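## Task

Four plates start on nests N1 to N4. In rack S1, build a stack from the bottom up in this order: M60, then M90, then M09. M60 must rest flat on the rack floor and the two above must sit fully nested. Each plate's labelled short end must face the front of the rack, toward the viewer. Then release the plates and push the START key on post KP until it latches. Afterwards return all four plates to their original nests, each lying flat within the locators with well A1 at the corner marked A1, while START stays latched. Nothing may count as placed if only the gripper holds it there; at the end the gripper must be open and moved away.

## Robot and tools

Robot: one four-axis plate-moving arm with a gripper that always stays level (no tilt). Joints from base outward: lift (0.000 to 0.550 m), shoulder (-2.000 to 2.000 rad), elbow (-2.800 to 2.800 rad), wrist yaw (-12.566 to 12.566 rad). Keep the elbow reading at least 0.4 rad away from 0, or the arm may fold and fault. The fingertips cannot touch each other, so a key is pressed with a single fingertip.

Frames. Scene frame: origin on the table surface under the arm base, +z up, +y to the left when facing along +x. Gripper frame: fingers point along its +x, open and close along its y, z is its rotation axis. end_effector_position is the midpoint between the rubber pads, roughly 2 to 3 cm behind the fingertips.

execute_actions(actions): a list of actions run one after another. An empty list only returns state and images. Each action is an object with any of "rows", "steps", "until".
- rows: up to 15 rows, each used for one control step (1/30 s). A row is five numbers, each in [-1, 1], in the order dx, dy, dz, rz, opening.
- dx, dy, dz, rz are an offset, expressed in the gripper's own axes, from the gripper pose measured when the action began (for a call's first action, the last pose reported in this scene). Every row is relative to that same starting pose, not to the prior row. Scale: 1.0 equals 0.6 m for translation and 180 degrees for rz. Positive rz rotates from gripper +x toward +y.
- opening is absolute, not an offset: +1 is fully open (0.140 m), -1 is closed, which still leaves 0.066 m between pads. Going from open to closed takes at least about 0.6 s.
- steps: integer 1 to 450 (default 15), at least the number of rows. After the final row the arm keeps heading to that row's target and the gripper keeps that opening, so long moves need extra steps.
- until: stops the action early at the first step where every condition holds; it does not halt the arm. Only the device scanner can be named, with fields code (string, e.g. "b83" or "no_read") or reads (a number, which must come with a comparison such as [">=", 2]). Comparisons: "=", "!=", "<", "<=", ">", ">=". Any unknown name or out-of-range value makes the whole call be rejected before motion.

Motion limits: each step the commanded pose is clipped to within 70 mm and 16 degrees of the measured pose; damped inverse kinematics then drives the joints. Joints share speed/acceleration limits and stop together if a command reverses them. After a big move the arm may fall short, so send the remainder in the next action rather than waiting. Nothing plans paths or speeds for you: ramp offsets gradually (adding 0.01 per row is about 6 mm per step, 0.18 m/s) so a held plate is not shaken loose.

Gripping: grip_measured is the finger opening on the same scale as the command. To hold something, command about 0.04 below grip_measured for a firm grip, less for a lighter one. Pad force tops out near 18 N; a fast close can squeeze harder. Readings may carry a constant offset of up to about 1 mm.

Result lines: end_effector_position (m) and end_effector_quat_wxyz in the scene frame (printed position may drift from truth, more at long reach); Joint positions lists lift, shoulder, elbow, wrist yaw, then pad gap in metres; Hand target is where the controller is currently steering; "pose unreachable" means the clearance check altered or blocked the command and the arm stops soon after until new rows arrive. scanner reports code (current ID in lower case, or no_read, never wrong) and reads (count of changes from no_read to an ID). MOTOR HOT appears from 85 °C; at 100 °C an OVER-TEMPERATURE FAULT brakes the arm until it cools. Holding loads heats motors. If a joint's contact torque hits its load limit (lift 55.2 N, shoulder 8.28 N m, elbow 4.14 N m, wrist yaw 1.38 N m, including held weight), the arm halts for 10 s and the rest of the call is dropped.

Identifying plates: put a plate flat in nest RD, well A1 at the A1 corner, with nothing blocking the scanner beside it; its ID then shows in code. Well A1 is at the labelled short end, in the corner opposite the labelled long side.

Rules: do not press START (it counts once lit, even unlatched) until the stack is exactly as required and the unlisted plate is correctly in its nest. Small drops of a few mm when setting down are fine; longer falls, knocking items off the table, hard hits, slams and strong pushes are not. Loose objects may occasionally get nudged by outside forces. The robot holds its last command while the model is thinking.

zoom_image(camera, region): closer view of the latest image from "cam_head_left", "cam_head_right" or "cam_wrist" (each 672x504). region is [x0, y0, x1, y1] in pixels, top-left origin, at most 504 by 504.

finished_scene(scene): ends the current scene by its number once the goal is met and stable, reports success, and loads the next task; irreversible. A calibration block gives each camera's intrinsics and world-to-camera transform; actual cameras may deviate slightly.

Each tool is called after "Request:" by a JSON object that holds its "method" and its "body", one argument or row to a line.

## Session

Request:
{"method": "execute_actions", "body": {
  "actions": []
}}

Scene clock: 0.00 s.
end_effector_position=(+0.4239, -0.3712, +0.2906) grip_measured=+1.00 end_effector_quat_wxyz=(+0.937, +0.000, +0.000, +0.349)
Joint positions: [ 0.286 -0.928  2.395 -0.754  0.14 ]
Motor temperatures (°C, as the motors report them): [38 26 27 26]
Hand target: +0.424, -0.371, +0.291; +0.937, +0.000, +0.000, +0.349
scanner: code=no_read reads=0
camera_calibration (this result's frames):
cam_wrist: T_world_to_cam=[[0.652304, -0.75795, 0.0033961, -0.550368], [-0.453302, -0.393702, -0.799698, 0.265824], [0.607468, 0.520107, -0.600393, 0.205498], [0, 0, 0, 1]] pos_world=[0.354672, -0.419376, 0.337827]

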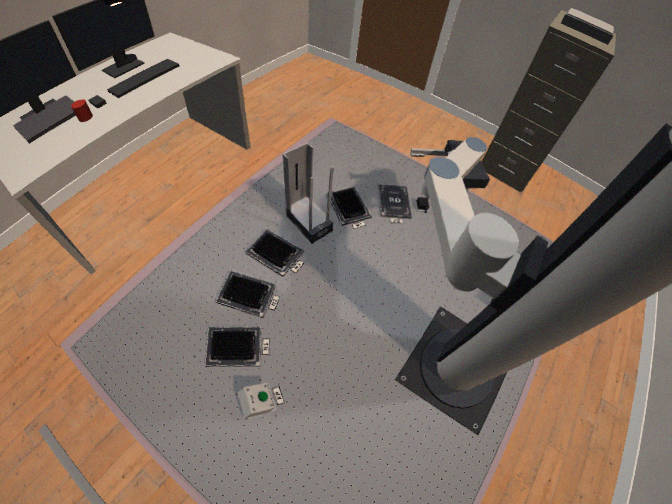

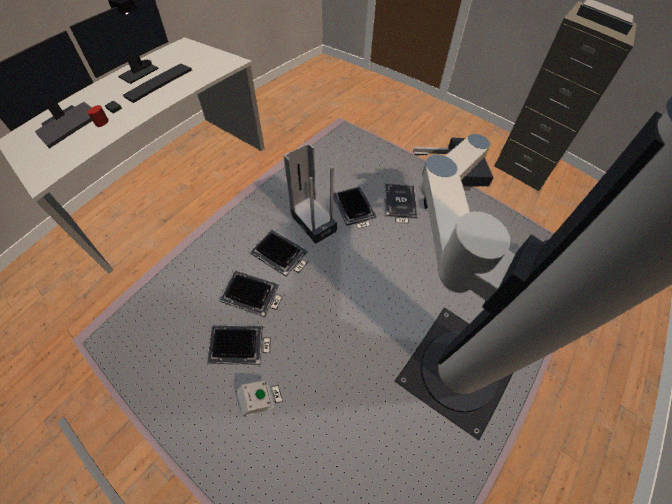

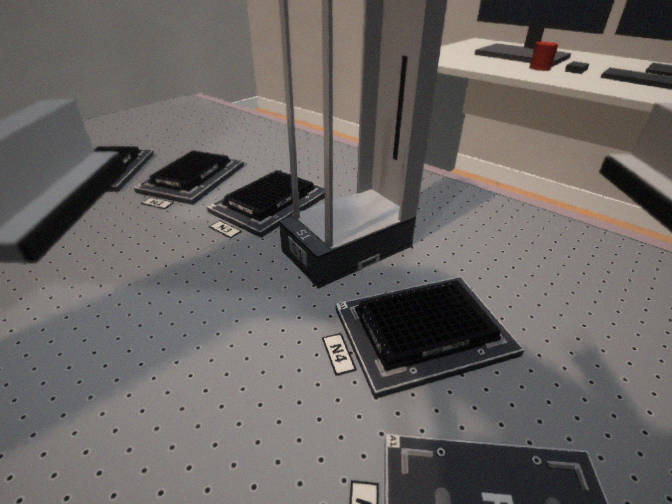

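Request:
{"method": "zoom_image", "body": {
  "camera": "cam_wrist",
  "region": [320,270,530,410]
}}

Request:
{"method": "zoom_image", "body": {
  "camera": "cam_wrist",
  "region": [125,140,335,245]
}}

Request:
{"method": "zoom_image", "body": {
  "camera": "cam_head_left",
  "region": [200,220,310,380]
}}

Region (320, 270, 530, 410) of cam_wrist's 672x504 image, scaled by 2.400, with more detail than that image has.

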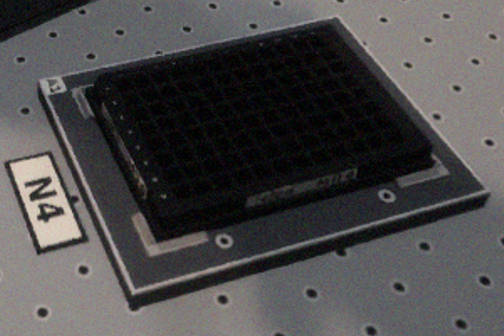

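Region (125, 140, 335, 245) of cam_wrist's 672x504 image, scaled by 2.400, with more detail than that image has.

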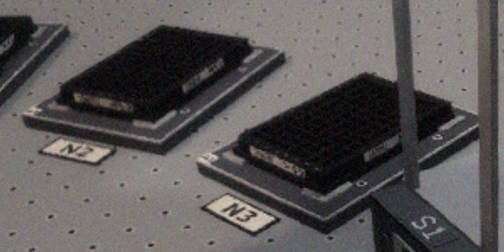

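Region (200, 220, 310, 380) of cam_head_left's 672x504 image, scaled by 3.150, with more detail than that image has; it fills the left 346 columns of this view, and the rest is white.

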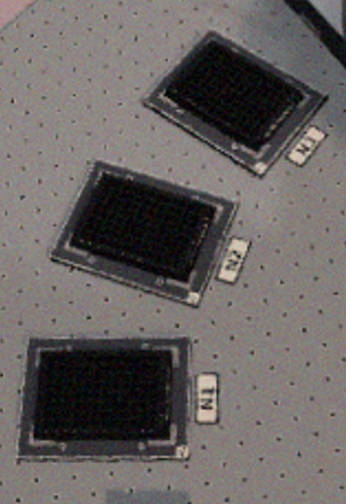

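Request:
{"method": "execute_actions", "body": {
  "actions": [
    {"rows":[[0.267,0.13,-0.284,-0.41,0]],"steps":40}
  ]
}}

Scene clock: 20.43 s.
end_effector_position=(+0.4939, -0.2069, +0.1203) grip_measured=+0.00 end_effector_quat_wxyz=(+0.960, +0.000, +0.000, -0.281)
Joint positions: [ 0.115  0.369  0.948 -1.887  0.103]
Motor temperatures (°C, as the motors report them): [38 26 27 26]
Hand target: +0.494, -0.207, +0.120; +0.959, +0.000, +0.000, -0.283
Off the commanded pose: 0.000 m, 0 deg.
scanner: code=no_read reads=0
camera_calibration (this result's frames):
cam_wrist: T_world_to_cam=[[-0.542022, -0.840358, 0.0033961, 0.101905], [-0.506023, 0.323148, -0.799698, 0.400303], [0.670935, -0.435172, -0.600393, -0.253676], [0, 0, 0, 1]] pos_world=[0.427997, -0.154113, 0.16747]

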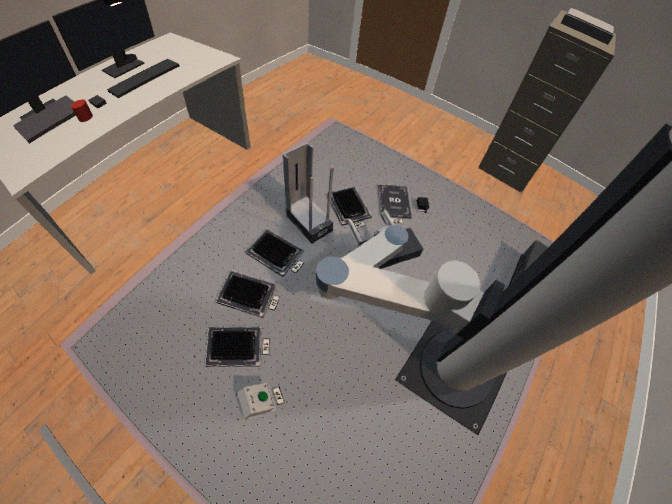

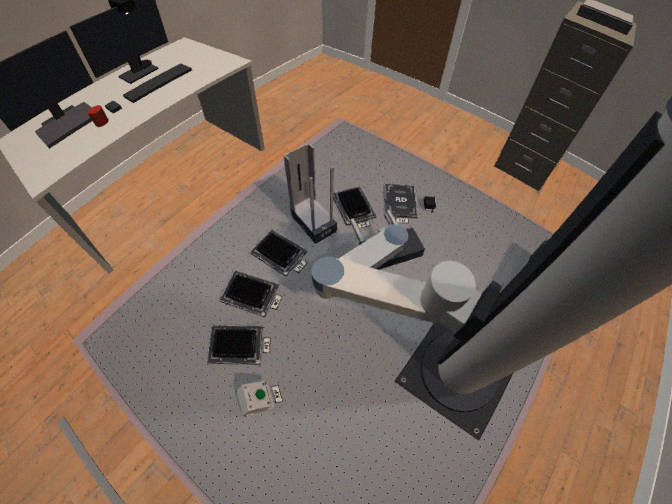

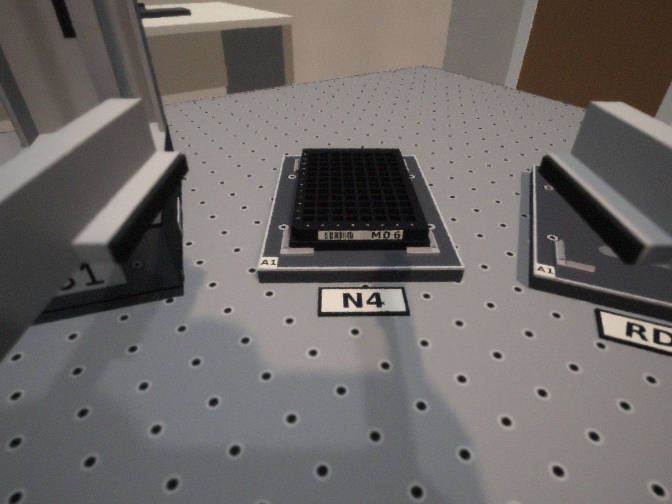

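Request:
{"method": "zoom_image", "body": {
  "camera": "cam_wrist",
  "region": [250,140,470,290]
}}

Request:
{"method": "execute_actions", "body": {
  "actions": [
    {"rows":[[-0.031,0.196,0.04,0.1,0]],"steps":22}
  ]
}}

Region (250, 140, 470, 290) of cam_wrist's 672x504 image, scaled by 2.291, with more detail than that image has; it fills the top 344 rows of this view, and the rest is white.

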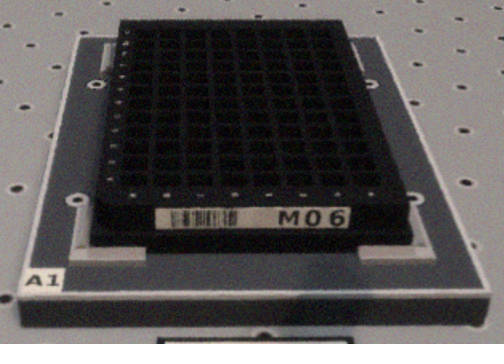

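Scene clock: 31.23 s.
end_effector_position=(+0.5417, -0.0977, +0.1443) grip_measured=+0.00 end_effector_quat_wxyz=(+0.992, +0.000, +0.000, -0.127)
Joint positions: [ 0.139  0.685  0.946 -1.886  0.103]
Motor temperatures (°C, as the motors report them): [38 26 27 26]
Hand target: +0.542, -0.098, +0.144; +0.992, +0.000, +0.000, -0.127
Off the commanded pose: 0.000 m, 0 deg.
scanner: code=no_read reads=0
camera_calibration (this result's frames):
cam_wrist: T_world_to_cam=[[-0.255224, -0.966876, 0.0033961, 0.0517836], [-0.581206, 0.15061, -0.799698, 0.432327], [0.772697, -0.206076, -0.600393, -0.256579], [0, 0, 0, 1]] pos_world=[0.462745, -0.0679193, 0.191507]

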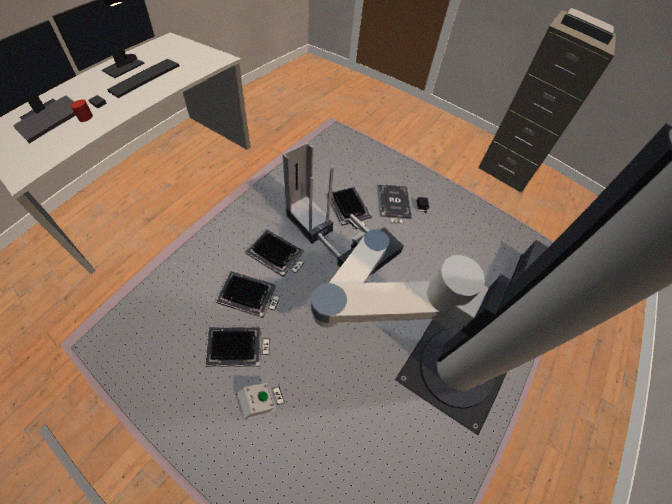

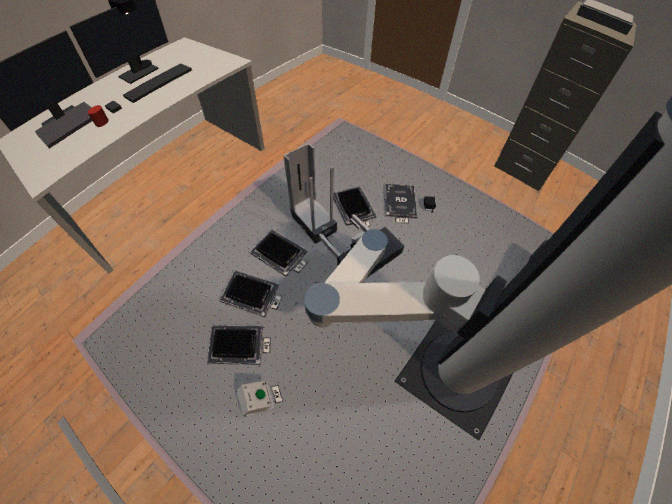

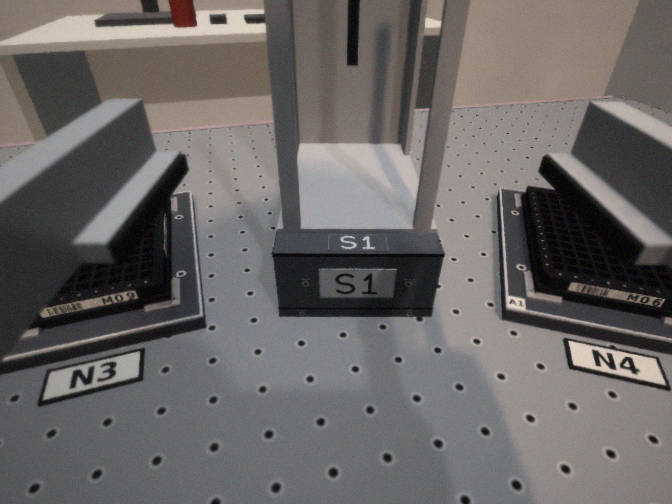

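Request:
{"method": "zoom_image", "body": {
  "camera": "cam_wrist",
  "region": [265,125,455,265]
}}

Request:
{"method": "zoom_image", "body": {
  "camera": "cam_wrist",
  "region": [270,40,430,160]
}}

Region (265, 125, 455, 265) of cam_wrist's 672x504 image, scaled by 2.653, with more detail than that image has; it fills the top 371 rows of this view, and the rest is white.

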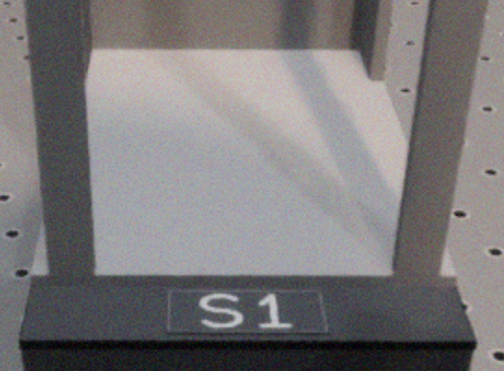

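Region (270, 40, 430, 160) of cam_wrist's 672x504 image, scaled by 3.150, with more detail than that image has; it fills the top 378 rows of this view, and the rest is white.

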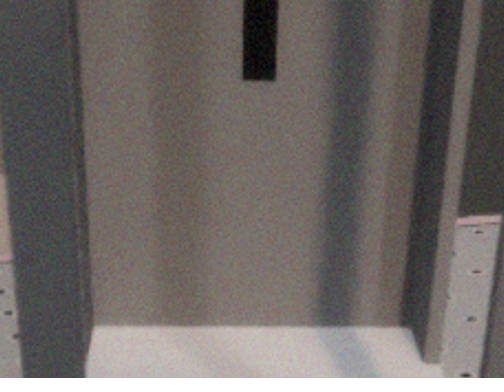

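Request:
{"method": "execute_actions", "body": {
  "actions": [
    {"rows":[[-0.108,0.41,-0.05,0.211,0]],"steps":30}
  ]
}}

Request:
{"method": "zoom_image", "body": {
  "camera": "cam_wrist",
  "region": [230,130,482,310]
}}

Scene clock: 55.83 s.
end_effector_position=(+0.5411, +0.1568, +0.1143) grip_measured=+0.00 end_effector_quat_wxyz=(+0.979, +0.000, +0.000, +0.203)
Joint positions: [ 0.109  1.324  1.029 -1.944  0.103]
Motor temperatures (°C, as the motors report them): [38 26 27 26]
Hand target: +0.541, +0.157, +0.114; +0.979, +0.000, +0.000, +0.202
Off the commanded pose: 0.000 m, 0 deg.
scanner: code=no_read reads=0
camera_calibration (this result's frames):
cam_wrist: T_world_to_cam=[[0.394438, -0.918916, 0.0033961, -0.0611991], [-0.550646, -0.239316, -0.799698, 0.414236], [0.735668, 0.313561, -0.600393, -0.283089], [0, 0, 0, 1]] pos_world=[0.460496, 0.131662, 0.161507]

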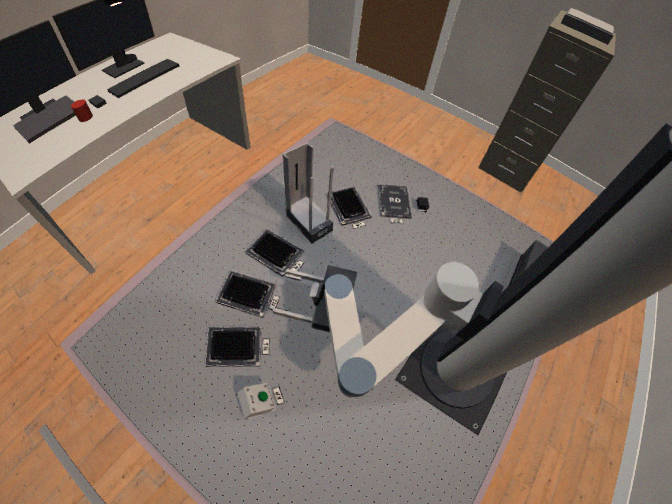

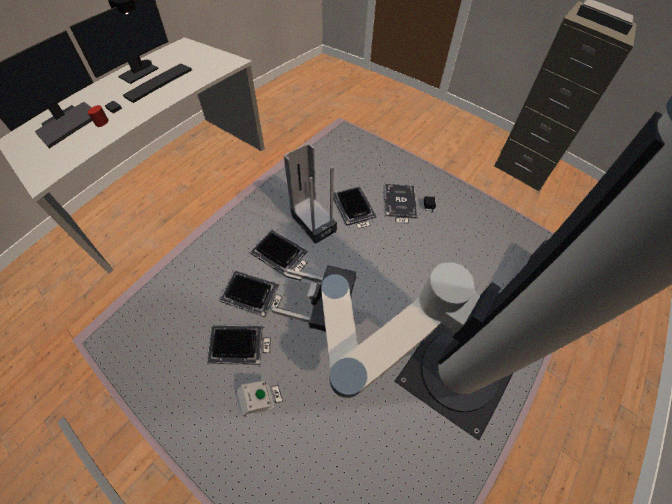

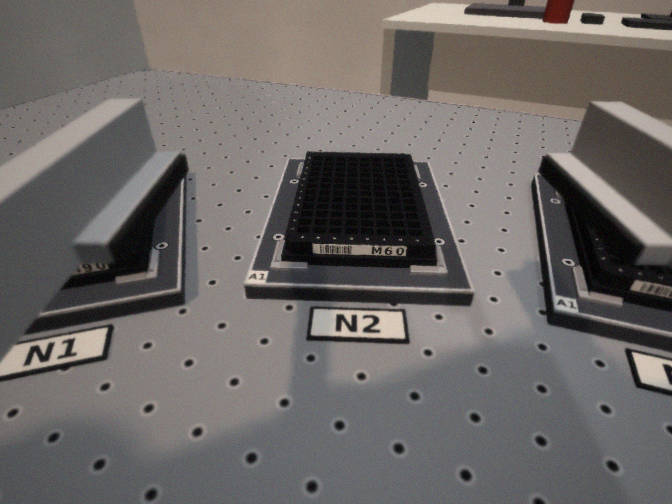

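Region (230, 130, 482, 310) of cam_wrist's 672x504 image, scaled by 2.000, with more detail than that image has; it fills the top 360 rows of this view, and the rest is white.

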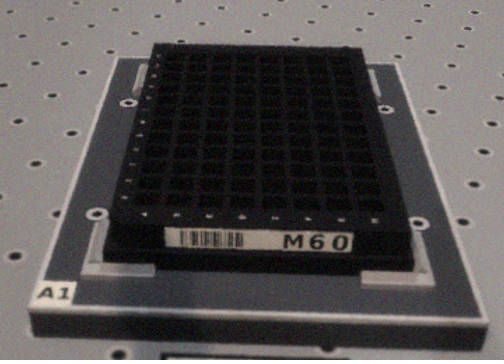

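Request:
{"method": "execute_actions", "body": {
  "actions": [
    {"rows":[[0.245,-0.0133,-0.0822,-0.015,0]],"steps":23}
  ]
}}

Scene clock: 72.67 s.
end_effector_position=(+0.6792, +0.2078, +0.0650) grip_measured=+0.00 end_effector_quat_wxyz=(+0.984, +0.000, +0.000, +0.180)
Joint positions: [ 0.06   1.018  1.783 -2.44   0.103]
Motor temperatures (°C, as the motors report them): [38 26 27 26]
Hand target: +0.679, +0.208, +0.065; +0.984, +0.000, +0.000, +0.180
Off the commanded pose: 0.000 m, 0 deg.
scanner: code=no_read reads=0
camera_calibration (this result's frames):
cam_wrist: T_world_to_cam=[[0.350754, -0.936461, 0.0033961, -0.0353304], [-0.561299, -0.213136, -0.799698, 0.464811], [0.74961, 0.278591, -0.600393, -0.43253], [0, 0, 0, 1]] pos_world=[0.597519, 0.186481, 0.112141]

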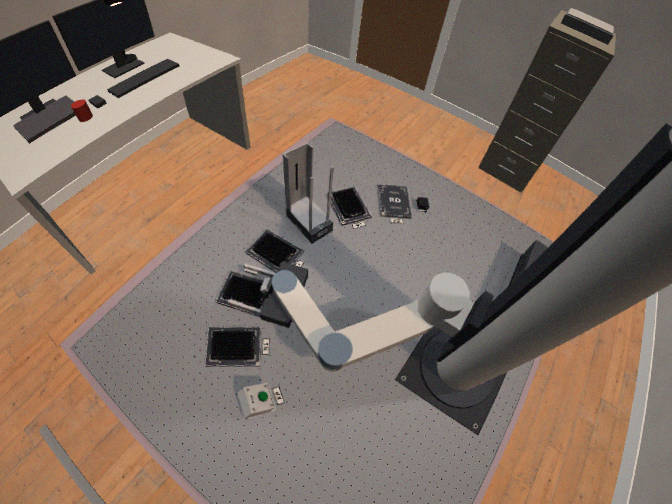

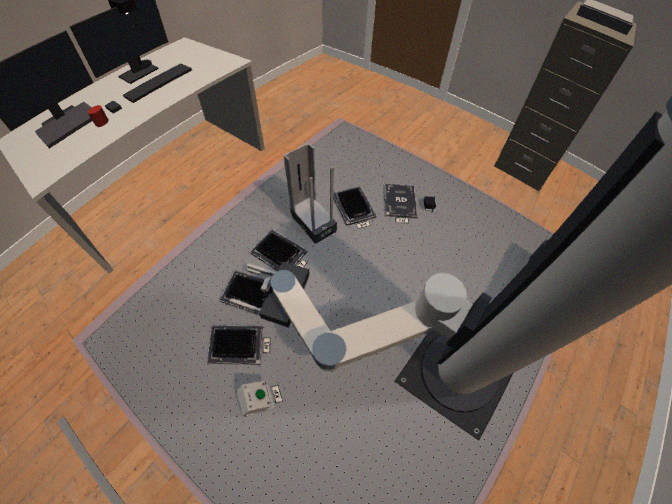

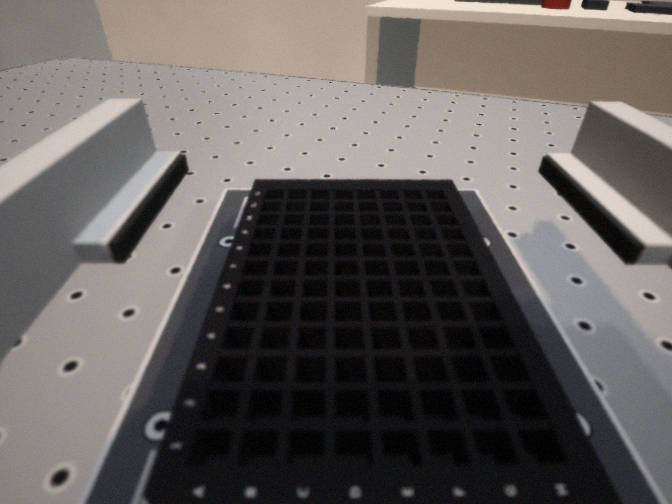

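Request:
{"method": "execute_actions", "body": {
  "actions": [
    {"rows":[[-0.0005,0.001,-0.0522,0,0],[-0.0005,0.001,-0.0522,0,-0.1],[-0.0005,0.001,-0.0522,0,-0.2],[-0.0005,0.001,-0.0522,0,-0.3],[-0.0005,0.001,-0.0522,0,-0.35],[-0.0005,0.001,-0.0522,0,-0.35],[-0.0005,0.001,-0.0522,0,-0.35],[-0.0005,0.001,-0.0522,0,-0.35],[-0.0005,0.001,-0.0522,0,-0.4],[-0.0005,0.001,-0.0522,0,-0.45],[-0.0005,0.001,-0.0522,0,-0.5],[-0.0005,0.001,-0.0522,0,-0.53],[-0.0005,0.001,-0.0522,0,-0.56],[-0.0005,0.001,-0.0522,0,-0.59],[-0.0005,0.001,-0.0522,0,-0.62]],"steps":20}
  ]
}}

Scene clock: 88.27 s.
end_effector_position=(+0.6787, +0.2083, +0.0336) grip_measured=-0.57 end_effector_quat_wxyz=(+0.984, +0.000, +0.000, +0.180)
Joint positions: [ 0.029  1.02   1.782 -2.441  0.082]
Motor temperatures (°C, as the motors report them): [38 26 27 26]
Hand target: +0.679, +0.208, +0.034; +0.984, +0.000, +0.000, +0.180
Off the commanded pose: 0.000 m, 0 deg.
scanner: code=no_read reads=0
camera_calibration (this result's frames):
cam_wrist: T_world_to_cam=[[0.350868, -0.936419, 0.0033961, -0.0347431], [-0.561273, -0.213205, -0.799698, 0.439563], [0.749576, 0.278683, -0.600393, -0.45114], [0, 0, 0, 1]] pos_world=[0.597069, 0.186908, 0.0807746]

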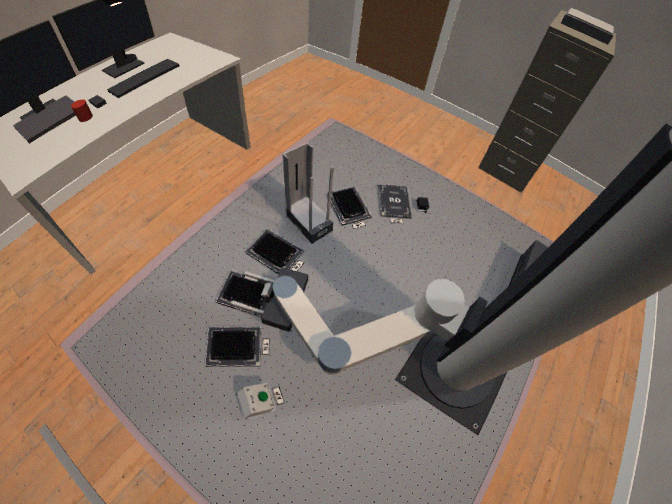

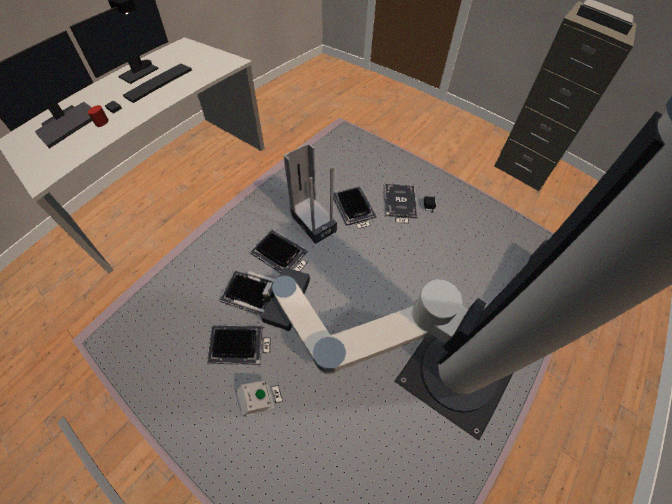

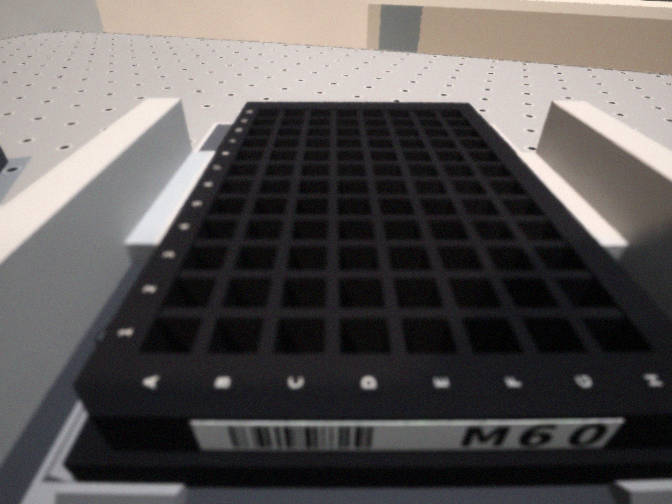

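Request:
{"method": "execute_actions", "body": {
  "actions": [
    {"rows":[[0,0,0.004,0,-0.62],[0,0,0.01,0,-0.62],[0,0,0.018,0,-0.62],[0,0,0.03,0,-0.62],[0,0,0.045,0,-0.62],[0,-0.005,0.065,0,-0.62],[0,-0.012,0.09,0,-0.62],[0,-0.025,0.12,-0.01,-0.62],[0,-0.04,0.15,-0.02,-0.62],[-0.01,-0.06,0.19,-0.03,-0.62],[-0.04,-0.22,0.502,-0.08,-0.62]],"steps":36}
  ]
}}

Scene clock: 97.27 s.
end_effector_position=(+0.7029, +0.0757, +0.3350) grip_measured=-0.57 end_effector_quat_wxyz=(+0.999, +0.000, +0.000, +0.054)
Joint positions: [ 0.33   0.803  1.711 -2.405  0.082]
Motor temperatures (°C, as the motors report them): [38 26 27 26]
Hand target: +0.703, +0.076, +0.335; +0.998, +0.000, +0.000, +0.055
Off the commanded pose: 0.001 m, 0 deg.
scanner: code=no_read reads=0
camera_calibration (this result's frames):
cam_wrist: T_world_to_cam=[[0.105607, -0.994402, 0.0033961, 0.0084197], [-0.596752, -0.066107, -0.799698, 0.679744], [0.795446, 0.0824269, -0.600393, -0.268756], [0, 0, 0, 1]] pos_world=[0.618531, 0.0754612, 0.382202]

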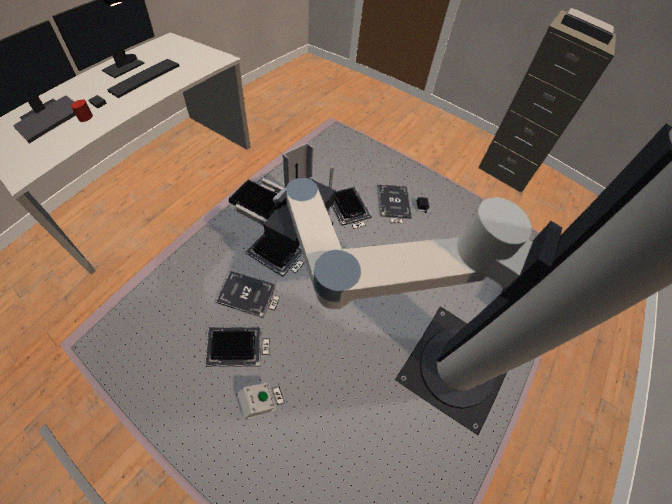

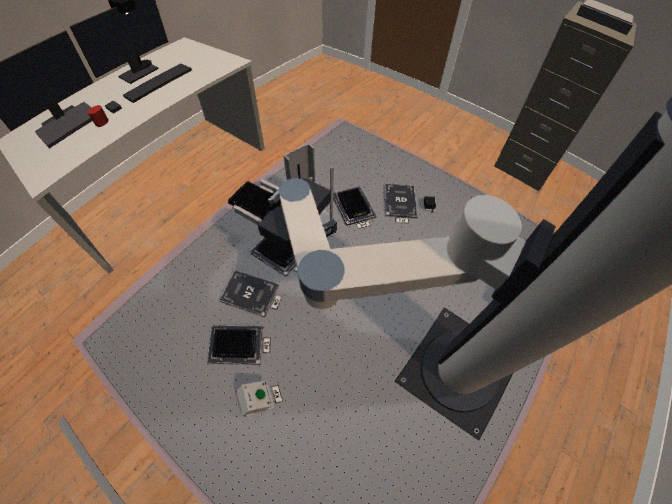

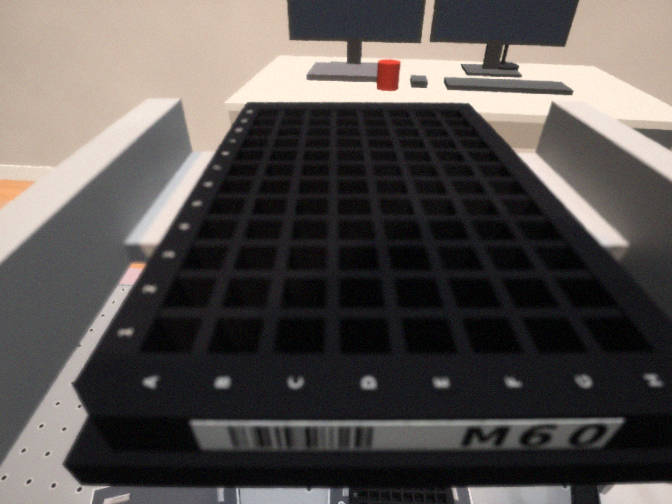

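Request:
{"method": "execute_actions", "body": {
  "actions": [
    {"rows":[[0,-0.01,0,-0.003,-0.62],[0,-0.025,0,-0.008,-0.62],[0,-0.045,0,-0.014,-0.62],[-0.004,-0.07,0,-0.022,-0.62],[-0.007,-0.1,0,-0.032,-0.62],[-0.01,-0.14,0,-0.045,-0.62],[-0.0293,-0.3682,-0.005,-0.1164,-0.62]],"steps":30},
    {"rows":[[0,0,-0.005,0,-0.62],[0,0,-0.009,0,-0.62],[0,0,-0.0115,0,-0.62]],"steps":8}
  ]
}}

Request:
{"method": "zoom_image", "body": {
  "camera": "cam_wrist",
  "region": [50,464,190,504]
}}

Request:
{"method": "zoom_image", "body": {
  "camera": "cam_wrist",
  "region": [532,464,672,504]
}}

Scene clock: 107.73 s.
end_effector_position=(+0.7094, -0.1459, +0.3251) grip_measured=-0.57 end_effector_quat_wxyz=(+0.992, +0.000, +0.000, -0.128)
Joint positions: [ 0.32   0.324  1.837 -2.418  0.082]
Motor temperatures (°C, as the motors report them): [38 26 27 26]
Hand target: +0.709, -0.146, +0.325; +0.992, +0.000, +0.000, -0.128
Off the commanded pose: 0.000 m, 0 deg.
scanner: code=no_read reads=0
camera_calibration (this result's frames):
cam_wrist: T_world_to_cam=[[-0.257007, -0.966404, 0.0033961, 0.0487221], [-0.580927, 0.151682, -0.799698, 0.681556], [0.772316, -0.2075, -0.600393, -0.287497], [0, 0, 0, 1]] pos_world=[0.630495, -0.11595, 0.372262]

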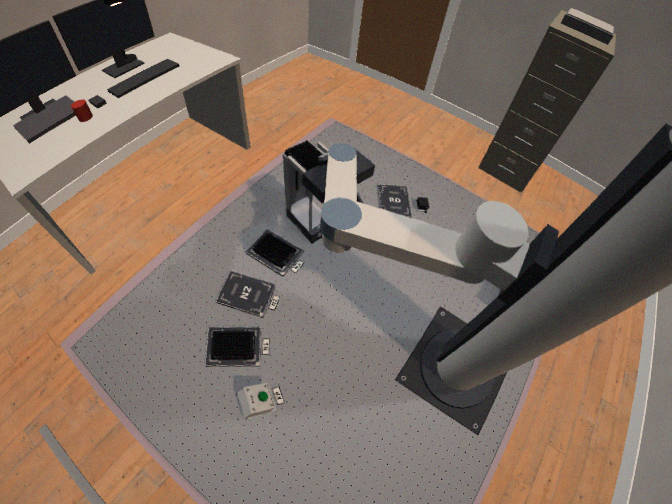

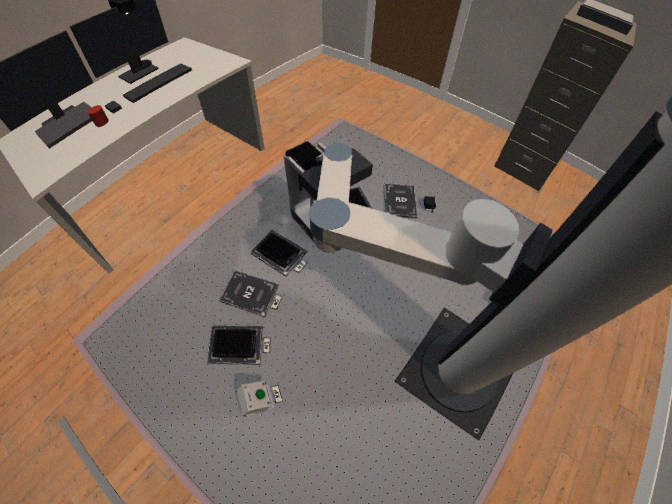

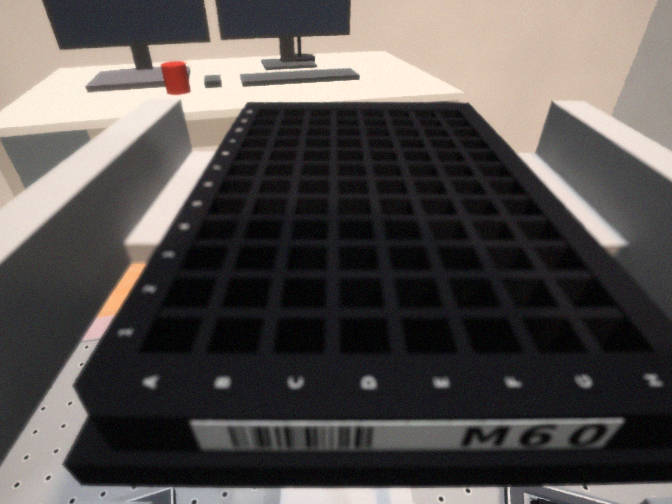

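Region (50, 464, 190, 504) of cam_wrist's 672x504 image, scaled by 3.600, with more detail than that image has; it fills the top 144 rows of this view, and the rest is white.

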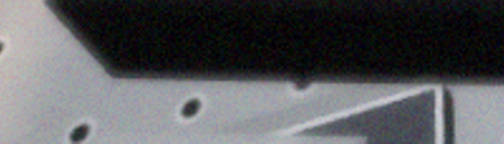

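Region (532, 464, 672, 504) of cam_wrist's 672x504 image, scaled by 3.600, with more detail than that image has; it fills the top 144 rows of this view, and the rest is white.

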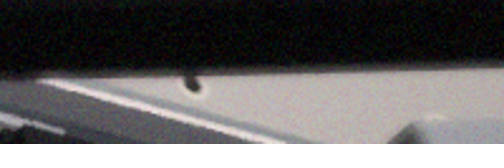

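Request:
{"method": "execute_actions", "body": {
  "actions": [
    {"rows":[[-0.0009,0,0,0,-0.62],[-0.0009,0,0,0,-0.62],[-0.0009,0,-0.001,0,-0.62],[-0.0009,0,-0.002,0,-0.62],[-0.0009,0,-0.003,0,-0.62],[-0.0009,0,-0.004,0,-0.62],[-0.0009,0,-0.0055,0,-0.62]],"steps":11}
  ]
}}

Request:
{"method": "zoom_image", "body": {
  "camera": "cam_wrist",
  "region": [180,80,540,180]
}}

Scene clock: 123.33 s.
end_effector_position=(+0.7089, -0.1458, +0.3217) grip_measured=-0.57 end_effector_quat_wxyz=(+0.992, +0.000, +0.000, -0.128)
Joint positions: [ 0.317  0.325  1.834 -2.416  0.082]
Motor temperatures (°C, as the motors report them): [38 26 27 26]
Hand target: +0.709, -0.146, +0.322; +0.992, +0.000, +0.000, -0.128
Off the commanded pose: 0.000 m, 0 deg.
scanner: code=no_read reads=0
camera_calibration (this result's frames):
cam_wrist: T_world_to_cam=[[-0.257099, -0.966379, 0.0033961, 0.0487353], [-0.580912, 0.151738, -0.799698, 0.678537], [0.772296, -0.207575, -0.600393, -0.289069], [0, 0, 0, 1]] pos_world=[0.629947, -0.115866, 0.368904]

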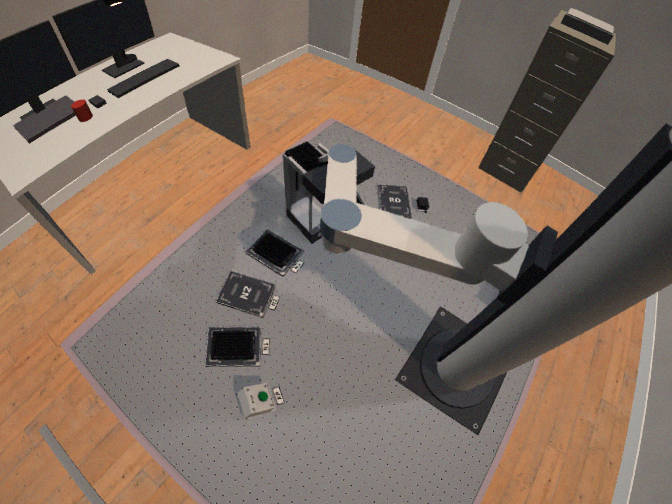

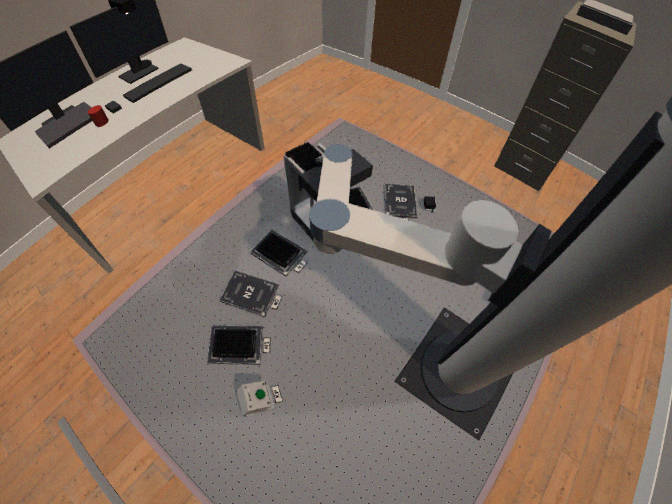

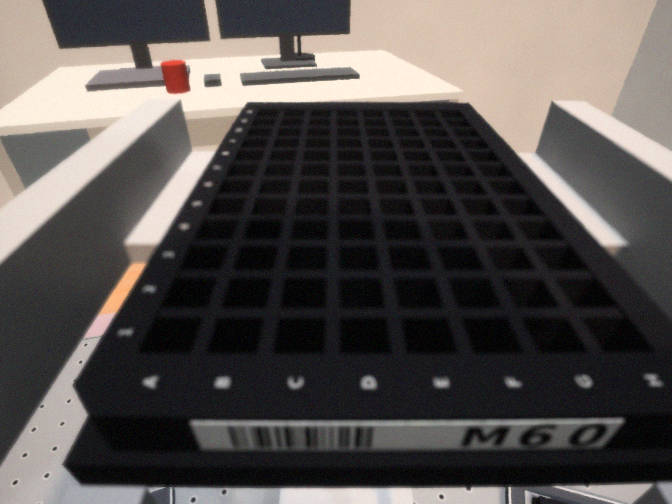

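Region (180, 80, 540, 180) of cam_wrist's 672x504 image, scaled by 1.400, with more detail than that image has.

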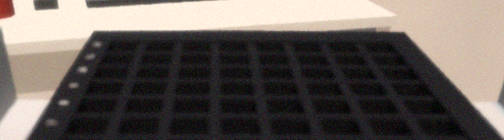

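Request:
{"method": "execute_actions", "body": {
  "actions": [
    {"rows":[[0,0,-0.004,0,-0.62],[0,0,-0.01,0,-0.62],[0,0,-0.02,0,-0.62],[0,0,-0.035,0,-0.62],[0,0,-0.055,0,-0.62],[0,0,-0.08,0,-0.62],[0,0,-0.11,0,-0.62],[0,0,-0.405,0,-0.62]],"steps":31}
  ]
}}

Scene clock: 139.93 s.
end_effector_position=(+0.7088, -0.1458, +0.0786) grip_measured=-0.57 end_effector_quat_wxyz=(+0.992, +0.000, +0.000, -0.128)
Joint positions: [ 0.074  0.325  1.833 -2.416  0.082]
Motor temperatures (°C, as the motors report them): [38 26 27 26]
Hand target: +0.709, -0.146, +0.079; +0.992, +0.000, +0.000, -0.128
Off the commanded pose: 0.000 m, 0 deg.
scanner: code=no_read reads=0
camera_calibration (this result's frames):
cam_wrist: T_world_to_cam=[[-0.257088, -0.966382, 0.0033961, 0.0495408], [-0.580914, 0.151731, -0.799698, 0.484139], [0.772298, -0.207566, -0.600393, -0.43499], [0, 0, 0, 1]] pos_world=[0.629921, -0.115873, 0.125832]

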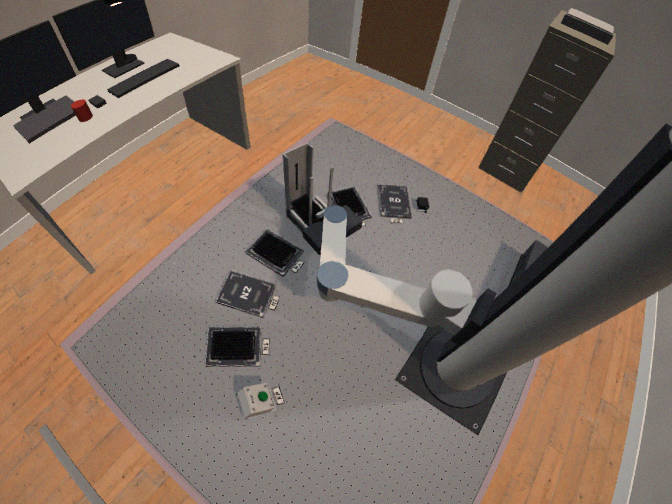

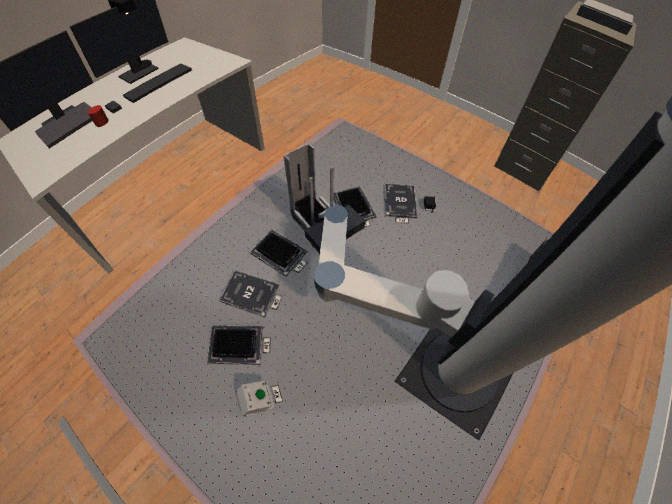

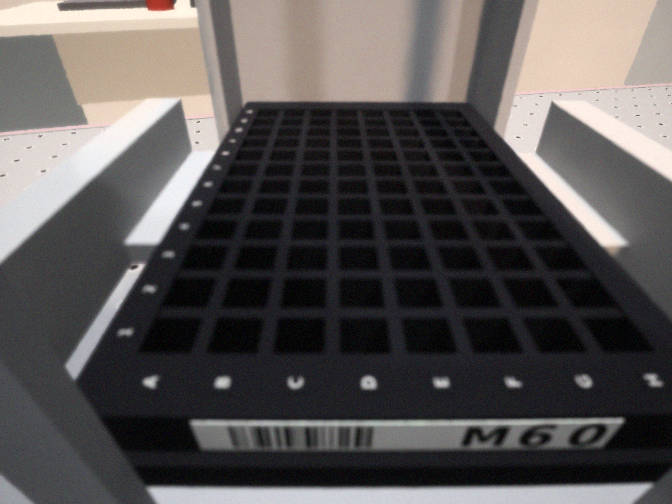

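Request:
{"method": "execute_actions", "body": {
  "actions": [
    {"rows":[[0,0,-0.002,0,-0.62],[0,0,-0.004,0,-0.62],[0,0,-0.006,0,-0.62],[0,0,-0.0073,0,-0.62],[0,0,-0.0073,0,-0.62],[0,0,-0.0073,0,-0.62],[0,0,-0.0073,0,-0.62],[0,0,-0.0073,0,-0.58],[0,0,-0.0073,0,-0.55],[0,0,-0.0073,0,-0.5],[0,0,-0.0073,0,-0.3],[0,0,-0.0073,0,0]],"steps":17},
    {"rows":[[-0.22,0,0.03,0,0]],"steps":19}
  ]
}}

Scene clock: 148.87 s.
end_effector_position=(+0.5810, -0.1123, +0.0922) grip_measured=+0.00 end_effector_quat_wxyz=(+0.992, +0.000, +0.000, -0.128)
Joint positions: [ 0.087  0.608  1.134 -1.999  0.103]
Motor temperatures (°C, as the motors report them): [38 26 27 26]
Hand target: +0.581, -0.112, +0.092; +0.992, +0.000, +0.000, -0.128
Off the commanded pose: 0.000 m, 0 deg.
scanner: code=no_read reads=0
camera_calibration (this result's frames):
cam_wrist: T_world_to_cam=[[-0.257654, -0.966231, 0.0033961, 0.0493719], [-0.580825, 0.152071, -0.799698, 0.415662], [0.772177, -0.208018, -0.600393, -0.321147], [0, 0, 0, 1]] pos_world=[0.50213, -0.0823101, 0.139422]

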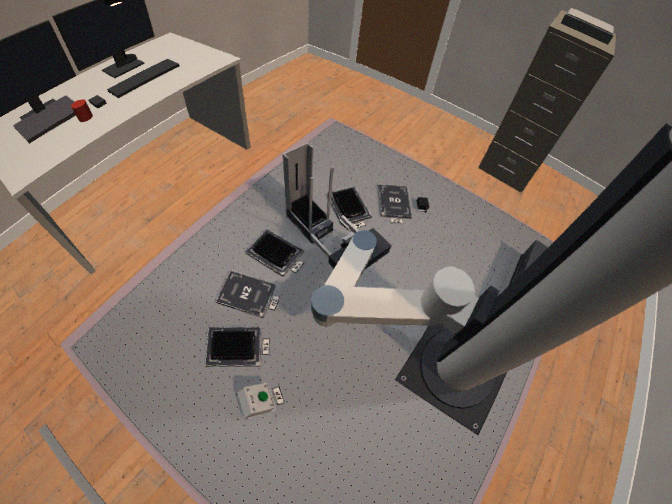

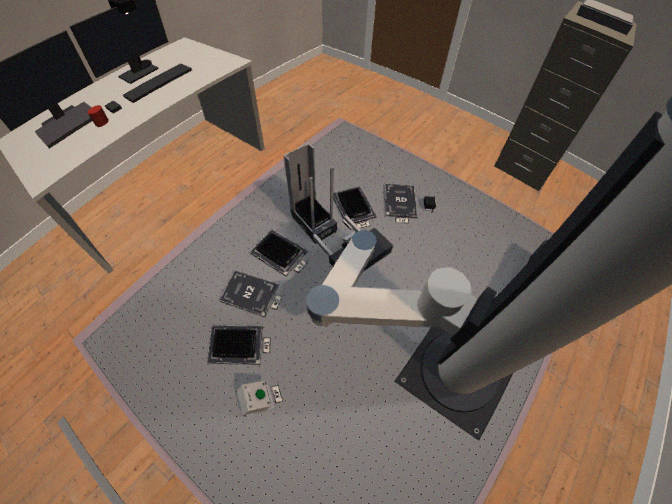

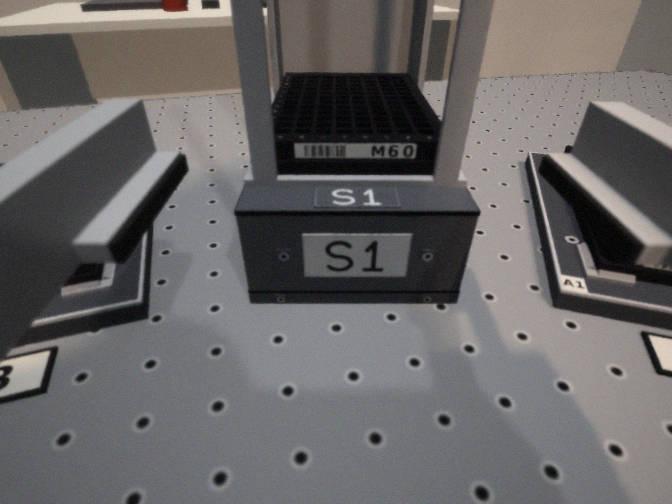

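Request:
{"method": "execute_actions", "body": {
  "actions": [
    {"rows":[[-0.205,0.741,-0.0453,0,0],[-0.205,0.741,-0.0453,0,0],[-0.205,0.741,-0.0453,0.01,0],[-0.205,0.741,-0.0453,0.02,0],[-0.205,0.741,-0.0453,0.03,0],[-0.205,0.741,-0.0453,0.04,0],[-0.205,0.741,-0.0453,0.05,0],[-0.205,0.741,-0.0453,0.06,0],[-0.205,0.741,-0.0453,0.07,0],[-0.205,0.741,-0.0453,0.08,0],[-0.205,0.741,-0.0453,0.09,0],[-0.205,0.741,-0.0453,0.1,0],[-0.205,0.741,-0.0453,0.304,0]],"steps":46}
  ]
}}

Scene clock: 161.40 s.
end_effector_position=(+0.5754, +0.3488, +0.0651) grip_measured=+0.00 end_effector_quat_wxyz=(+0.940, +0.000, +0.000, +0.342)
Joint positions: [ 0.06   1.378  1.697 -2.378  0.103]
Motor temperatures (°C, as the motors report them): [38 26 27 26]
Hand target: +0.575, +0.349, +0.065; +0.940, +0.000, +0.000, +0.342
Off the commanded pose: 0.000 m, 0 deg.
scanner: code=no_read reads=0
camera_calibration (this result's frames):
cam_wrist: T_world_to_cam=[[0.639848, -0.768494, 0.0033961, -0.0918593], [-0.459666, -0.386252, -0.799698, 0.438636], [0.615875, 0.510124, -0.600393, -0.397782], [0, 0, 0, 1]] pos_world=[0.505386, 0.301749, 0.112263]

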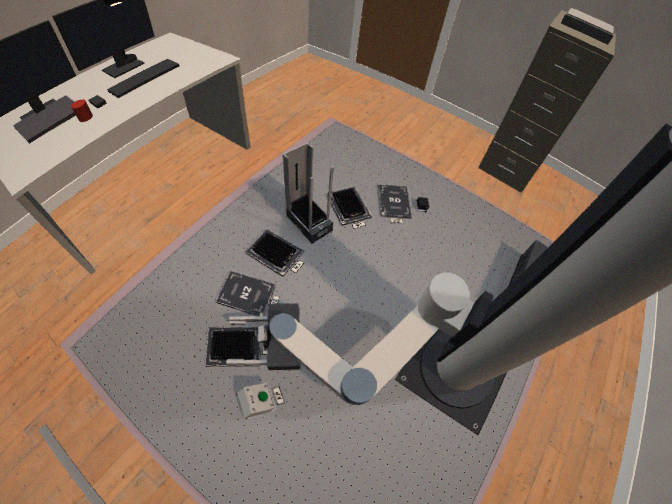

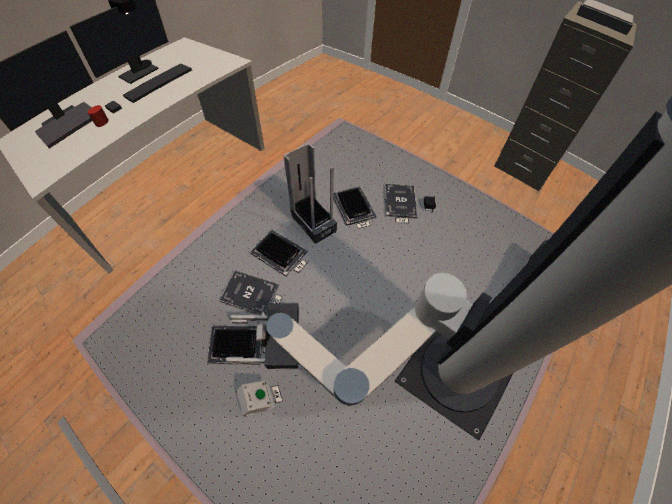

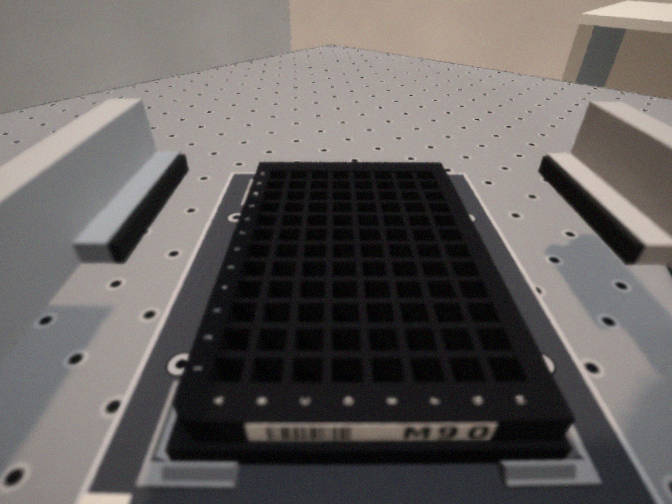

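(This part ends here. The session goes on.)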